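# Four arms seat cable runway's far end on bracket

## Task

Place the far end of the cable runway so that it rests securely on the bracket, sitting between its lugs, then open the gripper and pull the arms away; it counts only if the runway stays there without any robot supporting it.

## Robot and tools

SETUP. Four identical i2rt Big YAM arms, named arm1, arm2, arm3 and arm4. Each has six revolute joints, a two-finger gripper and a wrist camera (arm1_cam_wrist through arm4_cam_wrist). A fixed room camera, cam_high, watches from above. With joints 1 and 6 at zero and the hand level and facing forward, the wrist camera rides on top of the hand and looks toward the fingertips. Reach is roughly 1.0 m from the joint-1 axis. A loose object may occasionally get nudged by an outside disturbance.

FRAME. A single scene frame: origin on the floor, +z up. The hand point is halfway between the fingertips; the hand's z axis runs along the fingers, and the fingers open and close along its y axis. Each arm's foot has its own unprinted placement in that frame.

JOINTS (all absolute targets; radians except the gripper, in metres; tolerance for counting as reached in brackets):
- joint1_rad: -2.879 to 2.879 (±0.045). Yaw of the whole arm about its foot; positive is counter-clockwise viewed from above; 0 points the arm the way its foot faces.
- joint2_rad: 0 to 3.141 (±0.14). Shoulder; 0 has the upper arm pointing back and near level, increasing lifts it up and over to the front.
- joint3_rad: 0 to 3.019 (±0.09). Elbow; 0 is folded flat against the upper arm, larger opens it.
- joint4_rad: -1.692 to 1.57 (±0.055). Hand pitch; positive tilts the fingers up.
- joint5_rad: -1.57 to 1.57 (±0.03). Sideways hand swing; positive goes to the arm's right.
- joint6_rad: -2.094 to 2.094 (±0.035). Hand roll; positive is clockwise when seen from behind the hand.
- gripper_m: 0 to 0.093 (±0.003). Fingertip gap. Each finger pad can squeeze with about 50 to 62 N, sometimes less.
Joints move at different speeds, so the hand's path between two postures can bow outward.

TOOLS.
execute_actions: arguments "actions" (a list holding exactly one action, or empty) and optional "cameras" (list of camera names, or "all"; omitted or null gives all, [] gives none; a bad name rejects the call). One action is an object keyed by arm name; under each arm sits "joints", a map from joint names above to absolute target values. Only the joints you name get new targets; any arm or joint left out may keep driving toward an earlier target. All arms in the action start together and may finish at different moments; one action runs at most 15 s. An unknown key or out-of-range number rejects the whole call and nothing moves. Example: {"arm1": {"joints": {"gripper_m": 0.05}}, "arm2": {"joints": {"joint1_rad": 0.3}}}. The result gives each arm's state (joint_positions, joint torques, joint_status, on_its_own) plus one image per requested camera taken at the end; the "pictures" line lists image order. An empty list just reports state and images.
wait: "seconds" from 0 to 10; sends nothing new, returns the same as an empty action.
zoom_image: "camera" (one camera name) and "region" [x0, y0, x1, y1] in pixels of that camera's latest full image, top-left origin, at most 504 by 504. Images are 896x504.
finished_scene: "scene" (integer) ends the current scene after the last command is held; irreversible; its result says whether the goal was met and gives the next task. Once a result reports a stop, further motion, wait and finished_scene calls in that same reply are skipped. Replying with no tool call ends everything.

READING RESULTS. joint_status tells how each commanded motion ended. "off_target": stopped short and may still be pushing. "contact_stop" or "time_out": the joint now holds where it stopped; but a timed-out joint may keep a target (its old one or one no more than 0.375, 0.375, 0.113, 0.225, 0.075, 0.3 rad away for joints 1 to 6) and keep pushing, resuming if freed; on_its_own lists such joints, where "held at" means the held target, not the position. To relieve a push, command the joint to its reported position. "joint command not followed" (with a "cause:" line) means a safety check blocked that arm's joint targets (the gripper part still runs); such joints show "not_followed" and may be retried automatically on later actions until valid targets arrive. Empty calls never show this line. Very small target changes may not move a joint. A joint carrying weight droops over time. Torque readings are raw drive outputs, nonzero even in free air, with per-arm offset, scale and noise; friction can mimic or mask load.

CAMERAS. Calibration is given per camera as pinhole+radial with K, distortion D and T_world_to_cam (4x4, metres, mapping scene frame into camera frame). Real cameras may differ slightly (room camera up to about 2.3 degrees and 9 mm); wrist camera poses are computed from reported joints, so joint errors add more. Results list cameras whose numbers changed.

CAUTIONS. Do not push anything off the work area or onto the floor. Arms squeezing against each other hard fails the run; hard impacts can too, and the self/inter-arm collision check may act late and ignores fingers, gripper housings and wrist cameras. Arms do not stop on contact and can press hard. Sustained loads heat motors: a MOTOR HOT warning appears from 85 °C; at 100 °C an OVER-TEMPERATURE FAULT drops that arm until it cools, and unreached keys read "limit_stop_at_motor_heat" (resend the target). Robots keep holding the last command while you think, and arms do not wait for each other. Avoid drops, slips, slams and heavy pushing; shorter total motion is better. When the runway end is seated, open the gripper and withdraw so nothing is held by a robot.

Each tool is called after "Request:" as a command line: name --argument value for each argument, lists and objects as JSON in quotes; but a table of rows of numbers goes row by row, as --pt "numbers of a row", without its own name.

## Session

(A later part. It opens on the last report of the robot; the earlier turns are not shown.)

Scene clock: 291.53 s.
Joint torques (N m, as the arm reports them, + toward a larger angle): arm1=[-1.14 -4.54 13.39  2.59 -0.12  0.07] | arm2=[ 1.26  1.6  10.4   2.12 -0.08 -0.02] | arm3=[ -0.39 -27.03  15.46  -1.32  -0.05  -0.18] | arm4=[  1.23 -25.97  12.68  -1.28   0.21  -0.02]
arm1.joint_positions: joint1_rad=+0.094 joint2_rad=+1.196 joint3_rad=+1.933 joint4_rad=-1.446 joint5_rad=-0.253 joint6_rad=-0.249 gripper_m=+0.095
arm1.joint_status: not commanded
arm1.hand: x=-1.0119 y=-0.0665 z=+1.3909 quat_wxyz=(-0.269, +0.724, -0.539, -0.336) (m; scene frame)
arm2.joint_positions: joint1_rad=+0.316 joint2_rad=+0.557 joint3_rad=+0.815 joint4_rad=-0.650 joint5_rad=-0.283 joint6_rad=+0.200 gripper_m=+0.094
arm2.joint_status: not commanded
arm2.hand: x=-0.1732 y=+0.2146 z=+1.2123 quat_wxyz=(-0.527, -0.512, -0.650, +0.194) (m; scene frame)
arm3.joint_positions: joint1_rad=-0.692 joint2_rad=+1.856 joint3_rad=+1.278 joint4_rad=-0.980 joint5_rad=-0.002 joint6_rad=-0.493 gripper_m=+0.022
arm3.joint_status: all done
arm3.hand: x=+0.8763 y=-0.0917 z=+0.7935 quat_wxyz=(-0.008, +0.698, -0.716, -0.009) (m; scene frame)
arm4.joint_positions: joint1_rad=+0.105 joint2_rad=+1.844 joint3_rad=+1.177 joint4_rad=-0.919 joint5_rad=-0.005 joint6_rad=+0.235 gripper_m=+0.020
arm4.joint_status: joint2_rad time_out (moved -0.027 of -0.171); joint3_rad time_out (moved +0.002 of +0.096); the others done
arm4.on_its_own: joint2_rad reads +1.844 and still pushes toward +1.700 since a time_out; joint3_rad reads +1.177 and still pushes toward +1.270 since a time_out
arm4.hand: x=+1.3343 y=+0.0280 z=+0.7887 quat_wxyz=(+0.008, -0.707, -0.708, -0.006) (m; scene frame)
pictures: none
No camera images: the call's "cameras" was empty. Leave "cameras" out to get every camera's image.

Request:
execute_actions --actions '[{"arm4":{"joints":{"joint1_rad":0.248,"joint2_rad":1.735,"joint3_rad":1.315,"joint4_rad":-0.975,"joint6_rad":0.37}},"arm3":{"joints":{"joint1_rad":-0.797,"joint2_rad":1.83,"joint3_rad":1.48,"joint4_rad":-1.085,"joint6_rad":-0.6}}}]' --cameras '["cam_high","arm4_cam_wrist"]'

Request:
zoom_image --camera "cam_high" --region '[240, 215, 340, 295]'

Scene clock: 296.40 s.
Joint torques (N m, as the arm reports them, + toward a larger angle): arm1=[-1.13 -4.56 13.37  2.59 -0.12  0.08] | arm2=[ 0.92  1.5  10.28  1.93 -0.07 -0.03] | arm3=[  0.26 -28.16  13.34  -0.99  -0.72  -0.06] | arm4=[  0.48 -23.3   11.54  -0.66   0.85  -0.18]
arm1.joint_positions: joint1_rad=+0.094 joint2_rad=+1.196 joint3_rad=+1.933 joint4_rad=-1.446 joint5_rad=-0.253 joint6_rad=-0.249 gripper_m=+0.095
arm1.joint_status: not commanded
arm1.hand: x=-1.0119 y=-0.0665 z=+1.3909 quat_wxyz=(-0.269, +0.724, -0.539, -0.336) (m; scene frame)
arm2.joint_positions: joint1_rad=+0.316 joint2_rad=+0.557 joint3_rad=+0.815 joint4_rad=-0.650 joint5_rad=-0.283 joint6_rad=+0.200 gripper_m=+0.094
arm2.joint_status: not commanded
arm2.hand: x=-0.1732 y=+0.2146 z=+1.2123 quat_wxyz=(-0.527, -0.512, -0.650, +0.194) (m; scene frame)
arm3.joint_positions: joint1_rad=-0.806 joint2_rad=+1.926 joint3_rad=+1.426 joint4_rad=-1.041 joint5_rad=+0.012 joint6_rad=-0.608 gripper_m=+0.022
arm3.joint_status: all done
arm3.hand: x=+0.9529 y=-0.0904 z=+0.8057 quat_wxyz=(-0.017, +0.698, -0.716, -0.003) (m; scene frame)
arm4.joint_positions: joint1_rad=+0.249 joint2_rad=+1.844 joint3_rad=+1.240 joint4_rad=-0.951 joint5_rad=-0.021 joint6_rad=+0.377 gripper_m=+0.020
arm4.joint_status: all done
arm4.hand: x=+1.4113 y=+0.0296 z=+0.8078 quat_wxyz=(-0.009, -0.706, -0.708, -0.006) (m; scene frame)
pictures: arm4_cam_wrist, cam_high
camera_calibration (this result's frames):
arm4_cam_wrist: T_world_to_cam=[[-0.999827, -0.000693372, -0.0186112, 1.42258], [-0.0112374, 0.819363, 0.573165, -0.467036], [0.0148519, 0.573275, -0.819229, 0.746444], [0, 0, 0, 1]] pos_world=[1.406, -0.0442585, 0.905673]
Images, in order (width x height): arm4_cam_wrist 896x504, cam_high 896x504.

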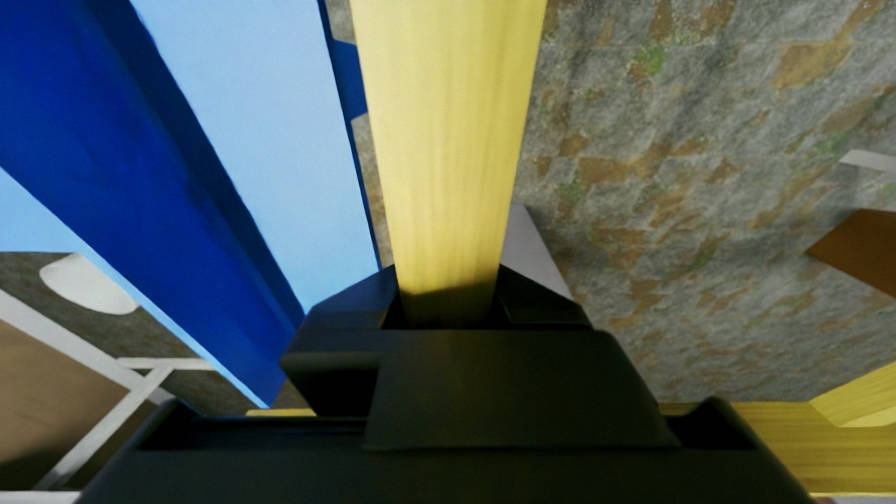

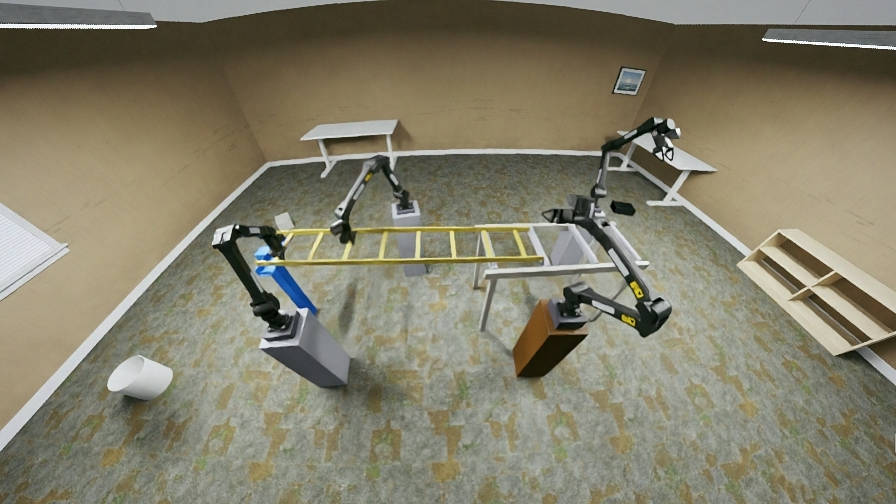

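Region (240, 215, 340, 295) of cam_high's 896x504 image, scaled by 5.040, with more detail than that image has; it fills the top 403 rows of this view, and the rest is white.

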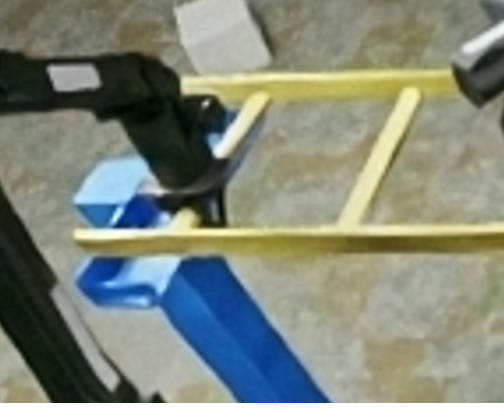

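Request:
execute_actions --actions '[{"arm4":{"joints":{"joint1_rad":0.215,"joint2_rad":1.79,"joint3_rad":1.27,"joint4_rad":-0.94,"joint6_rad":0.34}},"arm3":{"joints":{"joint1_rad":-0.775,"joint2_rad":1.87,"joint3_rad":1.43,"joint4_rad":-1.04,"joint6_rad":-0.58}}}]' --cameras '["cam_high","arm4_cam_wrist"]'

Request:
zoom_image --camera "cam_high" --region '[240, 215, 340, 295]'

Scene clock: 312.37 s.
Joint torques (N m, as the arm reports them, + toward a larger angle): arm1=[-1.09 -4.58 13.38  2.59 -0.11  0.07] | arm2=[ 1.4   1.3  10.39  2.08 -0.1  -0.01] | arm3=[  1.8  -25.95   9.26   0.43  -0.66   0.08] | arm4=[ -1.37 -21.41   8.42  -0.19   0.77  -0.41]
arm1.joint_positions: joint1_rad=+0.094 joint2_rad=+1.196 joint3_rad=+1.933 joint4_rad=-1.446 joint5_rad=-0.253 joint6_rad=-0.249 gripper_m=+0.095
arm1.joint_status: not commanded
arm1.hand: x=-1.0119 y=-0.0665 z=+1.3909 quat_wxyz=(-0.269, +0.724, -0.539, -0.336) (m; scene frame)
arm2.joint_positions: joint1_rad=+0.316 joint2_rad=+0.557 joint3_rad=+0.815 joint4_rad=-0.650 joint5_rad=-0.283 joint6_rad=+0.200 gripper_m=+0.094
arm2.joint_status: not commanded
arm2.hand: x=-0.1732 y=+0.2146 z=+1.2123 quat_wxyz=(-0.527, -0.512, -0.650, +0.194) (m; scene frame)
arm3.joint_positions: joint1_rad=-0.803 joint2_rad=+1.943 joint3_rad=+1.421 joint4_rad=-1.031 joint5_rad=+0.011 joint6_rad=-0.603 gripper_m=+0.022
arm3.joint_status: all done
arm3.hand: x=+0.9505 y=-0.0904 z=+0.7950 quat_wxyz=(-0.011, +0.698, -0.716, -0.002) (m; scene frame)
arm4.joint_positions: joint1_rad=+0.244 joint2_rad=+1.874 joint3_rad=+1.236 joint4_rad=-0.930 joint5_rad=-0.018 joint6_rad=+0.372 gripper_m=+0.020
arm4.joint_status: all done
arm4.hand: x=+1.4084 y=+0.0294 z=+0.7920 quat_wxyz=(-0.002, -0.706, -0.708, -0.007) (m; scene frame)
pictures: arm4_cam_wrist, cam_high
camera_calibration (this result's frames):
arm4_cam_wrist: T_world_to_cam=[[-0.999934, -0.000843158, -0.0114229, 1.41388], [-0.00734366, 0.81253, 0.582872, -0.470763], [0.00878999, 0.582918, -0.812483, 0.736572], [0, 0, 0, 1]] pos_world=[1.40385, -0.0456602, 0.888998]
Images, in order (width x height): arm4_cam_wrist 896x504, cam_high 896x504.

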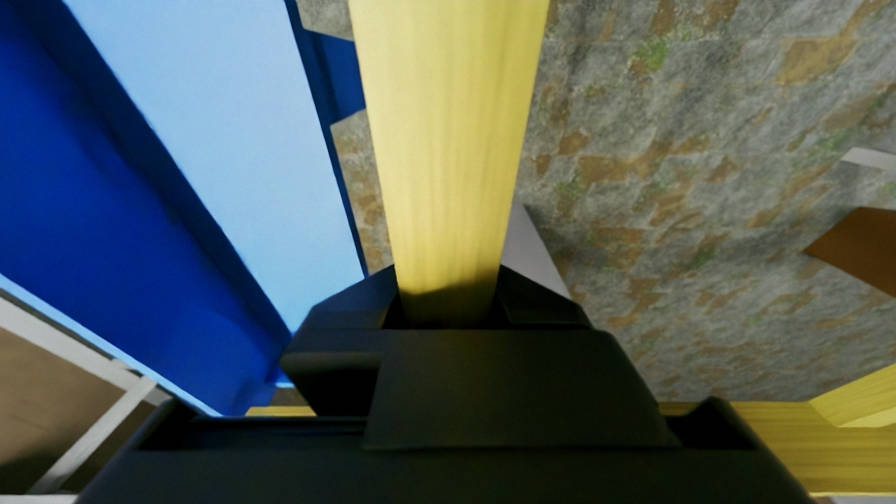

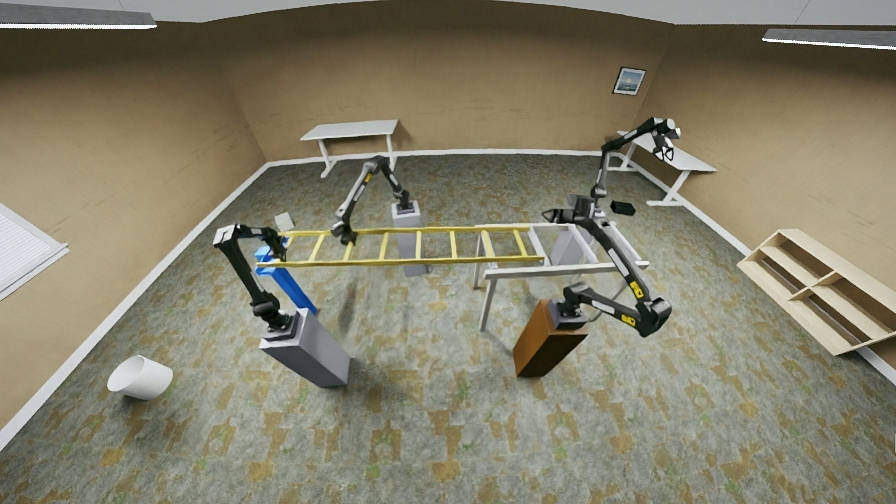

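Region (240, 215, 340, 295) of cam_high's 896x504 image, scaled by 5.040, with more detail than that image has; it fills the top 403 rows of this view, and the rest is white.

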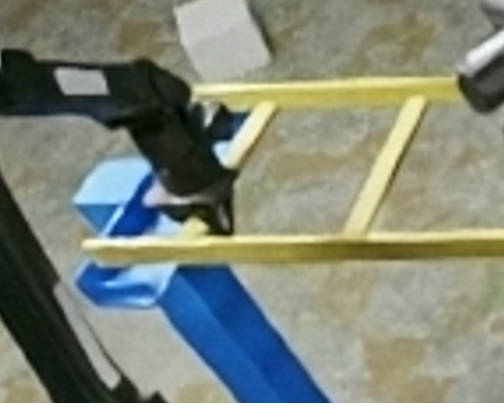

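Request:
execute_actions --actions '[{"arm4":{"joints":{"joint1_rad":0.235,"joint2_rad":1.85,"joint3_rad":1.23,"joint4_rad":-0.9,"joint6_rad":0.365}},"arm3":{"joints":{"joint1_rad":-0.795,"joint2_rad":1.92,"joint3_rad":1.40,"joint4_rad":-1.01,"joint6_rad":-0.6}}}]' --cameras '["cam_high","arm4_cam_wrist"]'

Request:
zoom_image --camera "cam_high" --region '[240, 215, 340, 295]'

Scene clock: 317.73 s.
Joint torques (N m, as the arm reports them, + toward a larger angle): arm1=[-1.11 -4.54 13.39  2.59 -0.12  0.07] | arm2=[ 1.43  1.89 10.4   1.97 -0.09 -0.03] | arm3=[ -0.59 -25.19   8.45   0.17   0.25  -0.2 ] | arm4=[  1.68 -21.58   7.29  -1.07  -0.36   0.01]
arm1.joint_positions: joint1_rad=+0.094 joint2_rad=+1.196 joint3_rad=+1.933 joint4_rad=-1.446 joint5_rad=-0.253 joint6_rad=-0.249 gripper_m=+0.095
arm1.joint_status: not commanded
arm1.hand: x=-1.0119 y=-0.0665 z=+1.3909 quat_wxyz=(-0.269, +0.724, -0.539, -0.336) (m; scene frame)
arm2.joint_positions: joint1_rad=+0.316 joint2_rad=+0.557 joint3_rad=+0.815 joint4_rad=-0.650 joint5_rad=-0.283 joint6_rad=+0.200 gripper_m=+0.094
arm2.joint_status: not commanded
arm2.hand: x=-0.1732 y=+0.2146 z=+1.2123 quat_wxyz=(-0.527, -0.512, -0.650, +0.194) (m; scene frame)
arm3.joint_positions: joint1_rad=-0.787 joint2_rad=+1.977 joint3_rad=+1.395 joint4_rad=-0.998 joint5_rad=-0.008 joint6_rad=-0.591 gripper_m=+0.022
arm3.joint_status: all done
arm3.hand: x=+0.9365 y=-0.0892 z=+0.7690 quat_wxyz=(+0.004, +0.699, -0.715, -0.009) (m; scene frame)
arm4.joint_positions: joint1_rad=+0.228 joint2_rad=+1.934 joint3_rad=+1.205 joint4_rad=-0.866 joint5_rad=+0.008 joint6_rad=+0.357 gripper_m=+0.020
arm4.joint_status: all done
arm4.hand: x=+1.3937 y=+0.0326 z=+0.7541 quat_wxyz=(+0.015, -0.706, -0.708, -0.001) (m; scene frame)
pictures: arm4_cam_wrist, cam_high
camera_calibration (this result's frames):
arm4_cam_wrist: T_world_to_cam=[[-0.999744, -0.000857164, 0.022622, 1.37282], [0.0127647, 0.803938, 0.594576, -0.487908], [-0.0186963, 0.594712, -0.803721, 0.735383], [0, 0, 0, 1]] pos_world=[1.39245, -0.0439163, 0.850085]
Images, in order (width x height): arm4_cam_wrist 896x504, cam_high 896x504.

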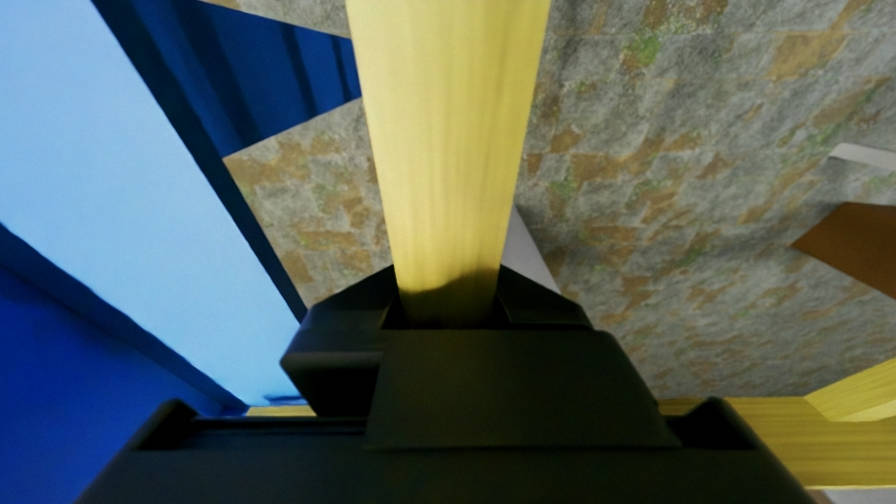

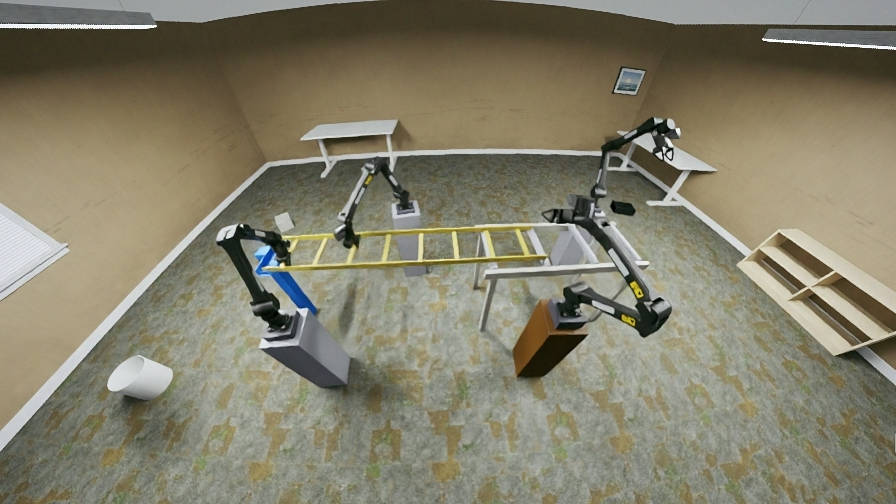

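Region (240, 215, 340, 295) of cam_high's 896x504 image, scaled by 5.040, with more detail than that image has; it fills the top 403 rows of this view, and the rest is white.

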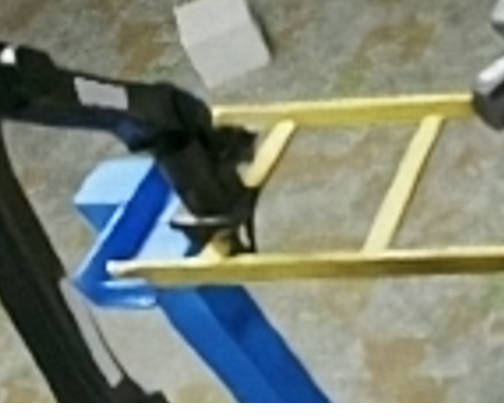

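Request:
execute_actions --actions '[{"arm4":{"joints":{"joint2_rad":1.915,"joint3_rad":1.22}},"arm3":{"joints":{"joint2_rad":1.965}}}]' --cameras '["cam_high","arm4_cam_wrist"]'

Request:
zoom_image --camera "cam_high" --region '[240, 215, 340, 295]'

Scene clock: 321.83 s.
Joint torques (N m, as the arm reports them, + toward a larger angle): arm1=[-1.14 -4.59 13.38  2.59 -0.12  0.08] | arm2=[ 1.08  1.38 10.39  1.94 -0.09 -0.02] | arm3=[ -0.76 -21.42   8.46   0.18   0.29  -0.19] | arm4=[  1.03 -17.61   6.53  -1.26  -0.37   0.02]
arm1.joint_positions: joint1_rad=+0.094 joint2_rad=+1.196 joint3_rad=+1.933 joint4_rad=-1.446 joint5_rad=-0.253 joint6_rad=-0.249 gripper_m=+0.095
arm1.joint_status: not commanded
arm1.hand: x=-1.0119 y=-0.0665 z=+1.3909 quat_wxyz=(-0.269, +0.724, -0.539, -0.336) (m; scene frame)
arm2.joint_positions: joint1_rad=+0.316 joint2_rad=+0.557 joint3_rad=+0.815 joint4_rad=-0.650 joint5_rad=-0.283 joint6_rad=+0.200 gripper_m=+0.094
arm2.joint_status: not commanded
arm2.hand: x=-0.1732 y=+0.2146 z=+1.2123 quat_wxyz=(-0.527, -0.512, -0.650, +0.194) (m; scene frame)
arm3.joint_positions: joint1_rad=-0.787 joint2_rad=+1.986 joint3_rad=+1.395 joint4_rad=-0.996 joint5_rad=-0.009 joint6_rad=-0.591 gripper_m=+0.022
arm3.joint_status: all done
arm3.hand: x=+0.9359 y=-0.0898 z=+0.7640 quat_wxyz=(+0.007, +0.699, -0.715, -0.009) (m; scene frame)
arm4.joint_positions: joint1_rad=+0.228 joint2_rad=+1.949 joint3_rad=+1.204 joint4_rad=-0.860 joint5_rad=+0.008 joint6_rad=+0.357 gripper_m=+0.020
arm4.joint_status: all done
arm4.hand: x=+1.3931 y=+0.0342 z=+0.7466 quat_wxyz=(+0.020, -0.706, -0.708, -0.003) (m; scene frame)
pictures: arm4_cam_wrist, cam_high
camera_calibration (this result's frames):
arm4_cam_wrist: T_world_to_cam=[[-0.999652, -0.00106867, 0.0263729, 1.36943], [0.015043, 0.797954, 0.602531, -0.493659], [-0.0216883, 0.602717, -0.79766, 0.727734], [0, 0, 0, 1]] pos_world=[1.39216, -0.0432371, 0.841813]
Images, in order (width x height): arm4_cam_wrist 896x504, cam_high 896x504.

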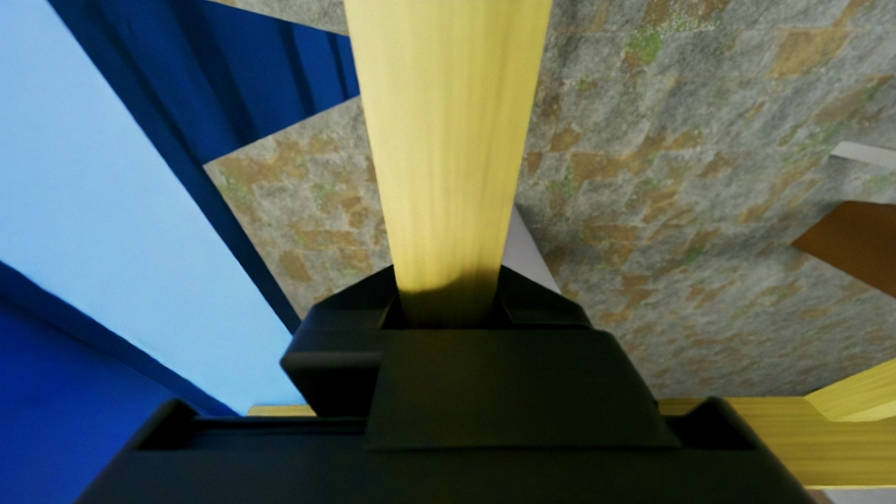

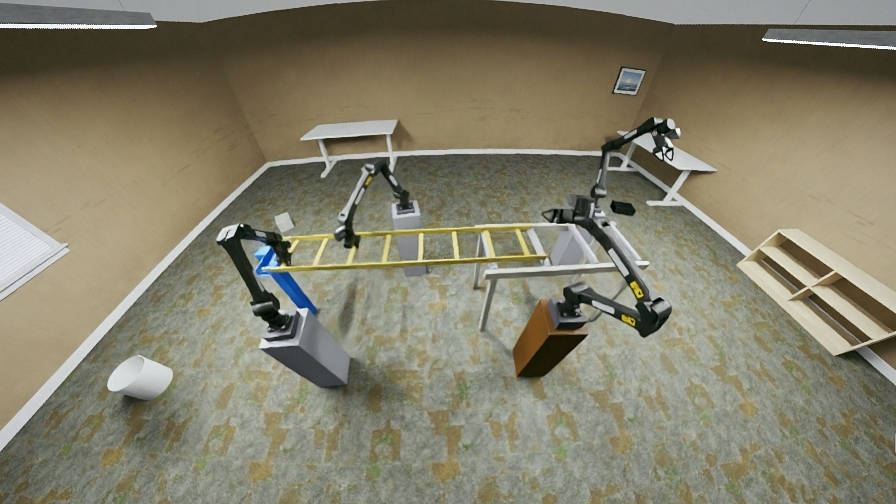

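Region (240, 215, 340, 295) of cam_high's 896x504 image, scaled by 5.040, with more detail than that image has; it fills the top 403 rows of this view, and the rest is white.

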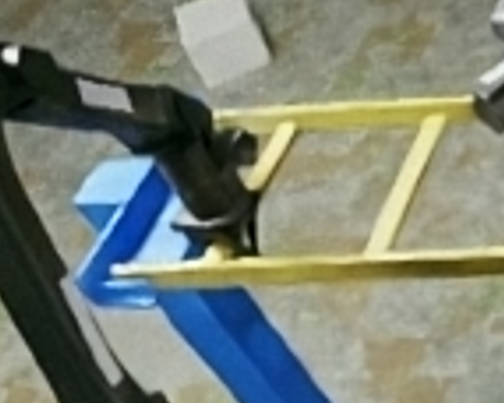

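Unloaded. Release and lift away.

Request:
execute_actions --actions '[{"arm4":{"joints":{"gripper_m":0.055}},"arm3":{"joints":{"gripper_m":0.06}}}]' --cameras '[]'

Request:
execute_actions --actions '[{"arm4":{"joints":{"joint2_rad":1.6,"joint3_rad":1.45,"joint4_rad":-1.4}},"arm3":{"joints":{"joint2_rad":1.7,"joint3_rad":1.6,"joint4_rad":-1.45}}}]' --cameras '["cam_high","arm4_cam_wrist","arm3_cam_wrist"]'

Request:
zoom_image --camera "cam_high" --region '[240, 215, 340, 295]'

Scene clock: 325.73 s.
Joint torques (N m, as the arm reports them, + toward a larger angle): arm1=[-1.11 -4.53 13.4   2.58 -0.12  0.08] | arm2=[ 1.53  1.62 10.44  2.01 -0.06 -0.05] | arm3=[ -0.3  -20.95   8.57   0.22   0.07  -0.19] | arm4=[  0.87 -17.02   6.49  -0.54  -0.2    0.02]
arm1.joint_positions: joint1_rad=+0.094 joint2_rad=+1.196 joint3_rad=+1.933 joint4_rad=-1.446 joint5_rad=-0.253 joint6_rad=-0.249 gripper_m=+0.095
arm1.joint_status: not commanded
arm1.hand: x=-1.0119 y=-0.0665 z=+1.3909 quat_wxyz=(-0.269, +0.724, -0.539, -0.336) (m; scene frame)
arm2.joint_positions: joint1_rad=+0.316 joint2_rad=+0.557 joint3_rad=+0.815 joint4_rad=-0.650 joint5_rad=-0.283 joint6_rad=+0.200 gripper_m=+0.094
arm2.joint_status: not commanded
arm2.hand: x=-0.1732 y=+0.2146 z=+1.2123 quat_wxyz=(-0.527, -0.512, -0.650, +0.194) (m; scene frame)
arm3.joint_positions: joint1_rad=-0.788 joint2_rad=+1.977 joint3_rad=+1.395 joint4_rad=-0.997 joint5_rad=-0.004 joint6_rad=-0.592 gripper_m=+0.060
arm3.joint_status: all done
arm3.hand: x=+0.9374 y=-0.0896 z=+0.7688 quat_wxyz=(+0.003, +0.699, -0.715, -0.007) (m; scene frame)
arm4.joint_positions: joint1_rad=+0.228 joint2_rad=+1.946 joint3_rad=+1.204 joint4_rad=-0.883 joint5_rad=+0.004 joint6_rad=+0.357 gripper_m=+0.055
arm4.joint_status: all done
arm4.hand: x=+1.3920 y=+0.0391 z=+0.7483 quat_wxyz=(+0.028, -0.706, -0.708, -0.009) (m; scene frame)
pictures: none
No camera images: the call's "cameras" was empty. Leave "cameras" out to get every camera's image.

Scene clock: 327.13 s.
Joint torques (N m, as the arm reports them, + toward a larger angle): arm1=[-1.08 -4.57 13.38  2.59 -0.12  0.08] | arm2=[ 1.18  1.28 10.38  1.89 -0.1  -0.04] | arm3=[ -0.65 -18.08  11.18   0.16   0.06  -0.18] | arm4=[  1.1  -12.23   8.37  -0.47  -0.19   0.02]
arm1.joint_positions: joint1_rad=+0.094 joint2_rad=+1.196 joint3_rad=+1.933 joint4_rad=-1.446 joint5_rad=-0.253 joint6_rad=-0.249 gripper_m=+0.095
arm1.joint_status: not commanded
arm1.hand: x=-1.0119 y=-0.0665 z=+1.3909 quat_wxyz=(-0.269, +0.724, -0.539, -0.336) (m; scene frame)
arm2.joint_positions: joint1_rad=+0.316 joint2_rad=+0.557 joint3_rad=+0.815 joint4_rad=-0.650 joint5_rad=-0.283 joint6_rad=+0.200 gripper_m=+0.094
arm2.joint_status: not commanded
arm2.hand: x=-0.1732 y=+0.2146 z=+1.2123 quat_wxyz=(-0.527, -0.512, -0.650, +0.194) (m; scene frame)
arm3.joint_positions: joint1_rad=-0.788 joint2_rad=+1.707 joint3_rad=+1.583 joint4_rad=-1.436 joint5_rad=-0.004 joint6_rad=-0.592 gripper_m=+0.060
arm3.joint_status: all done
arm3.hand: x=+0.9221 y=-0.1154 z=+0.9760 quat_wxyz=(-0.006, +0.699, -0.715, -0.009) (m; scene frame)
arm4.joint_positions: joint1_rad=+0.228 joint2_rad=+1.597 joint3_rad=+1.436 joint4_rad=-1.382 joint5_rad=+0.004 joint6_rad=+0.357 gripper_m=+0.055
arm4.joint_status: all done
arm4.hand: x=+1.3900 y=+0.0466 z=+0.9945 quat_wxyz=(-0.010, -0.706, -0.708, +0.008) (m; scene frame)
pictures: arm3_cam_wrist, arm4_cam_wrist, cam_high
camera_calibration (this result's frames):
arm3_cam_wrist: T_world_to_cam=[[0.999636, -0.026572, -0.00467376, -0.921285], [-0.0196195, -0.834848, 0.55013, -0.607822], [-0.0185199, -0.549838, -0.835066, 0.889042], [0, 0, 0, 1]] pos_world=[0.92549, -0.0430901, 1.07248]
arm4_cam_wrist: T_world_to_cam=[[-1, -0.000468962, 0.000452251, 1.38605], [-0.000138171, 0.831034, 0.556221, -0.587303], [-0.000636683, 0.556221, -0.831034, 0.924], [0, 0, 0, 1]] pos_world=[1.38656, -0.0252296, 1.09392]
Images, in order (width x height): arm3_cam_wrist 896x504, arm4_cam_wrist 896x504, cam_high 896x504.

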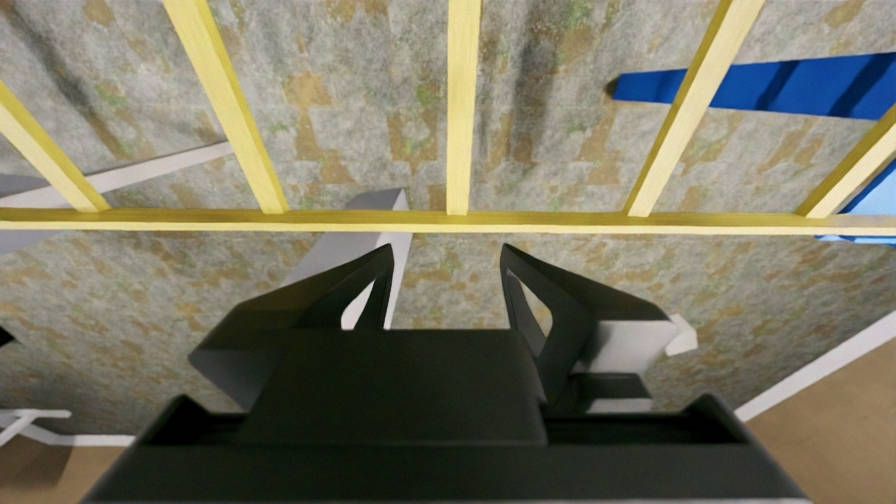

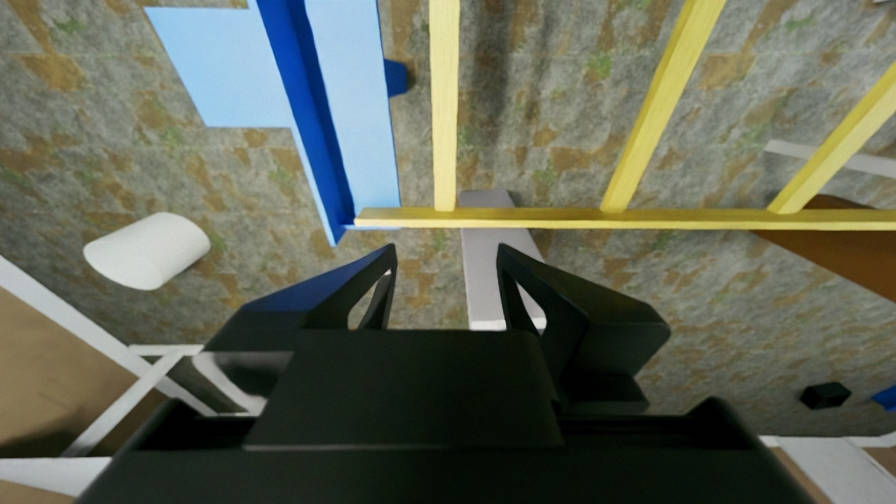

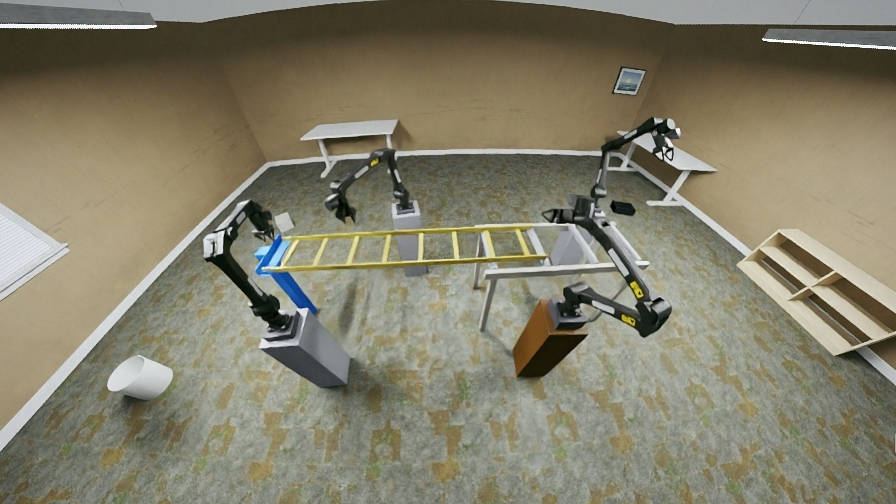

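Region (240, 215, 340, 295) of cam_high's 896x504 image, scaled by 5.040, with more detail than that image has; it fills the top 403 rows of this view, and the rest is white.

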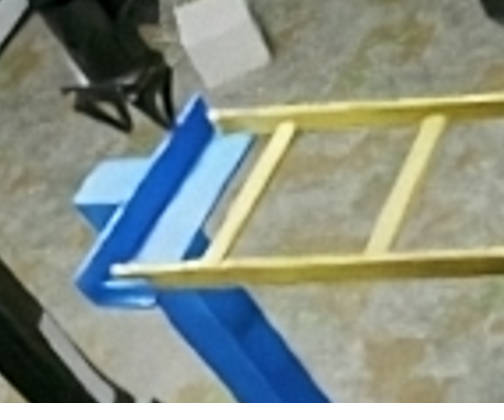

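Looks seated between the lugs, nearly against the wall.

Request:
finished_scene --scene 1

The scene is finished: the task was done.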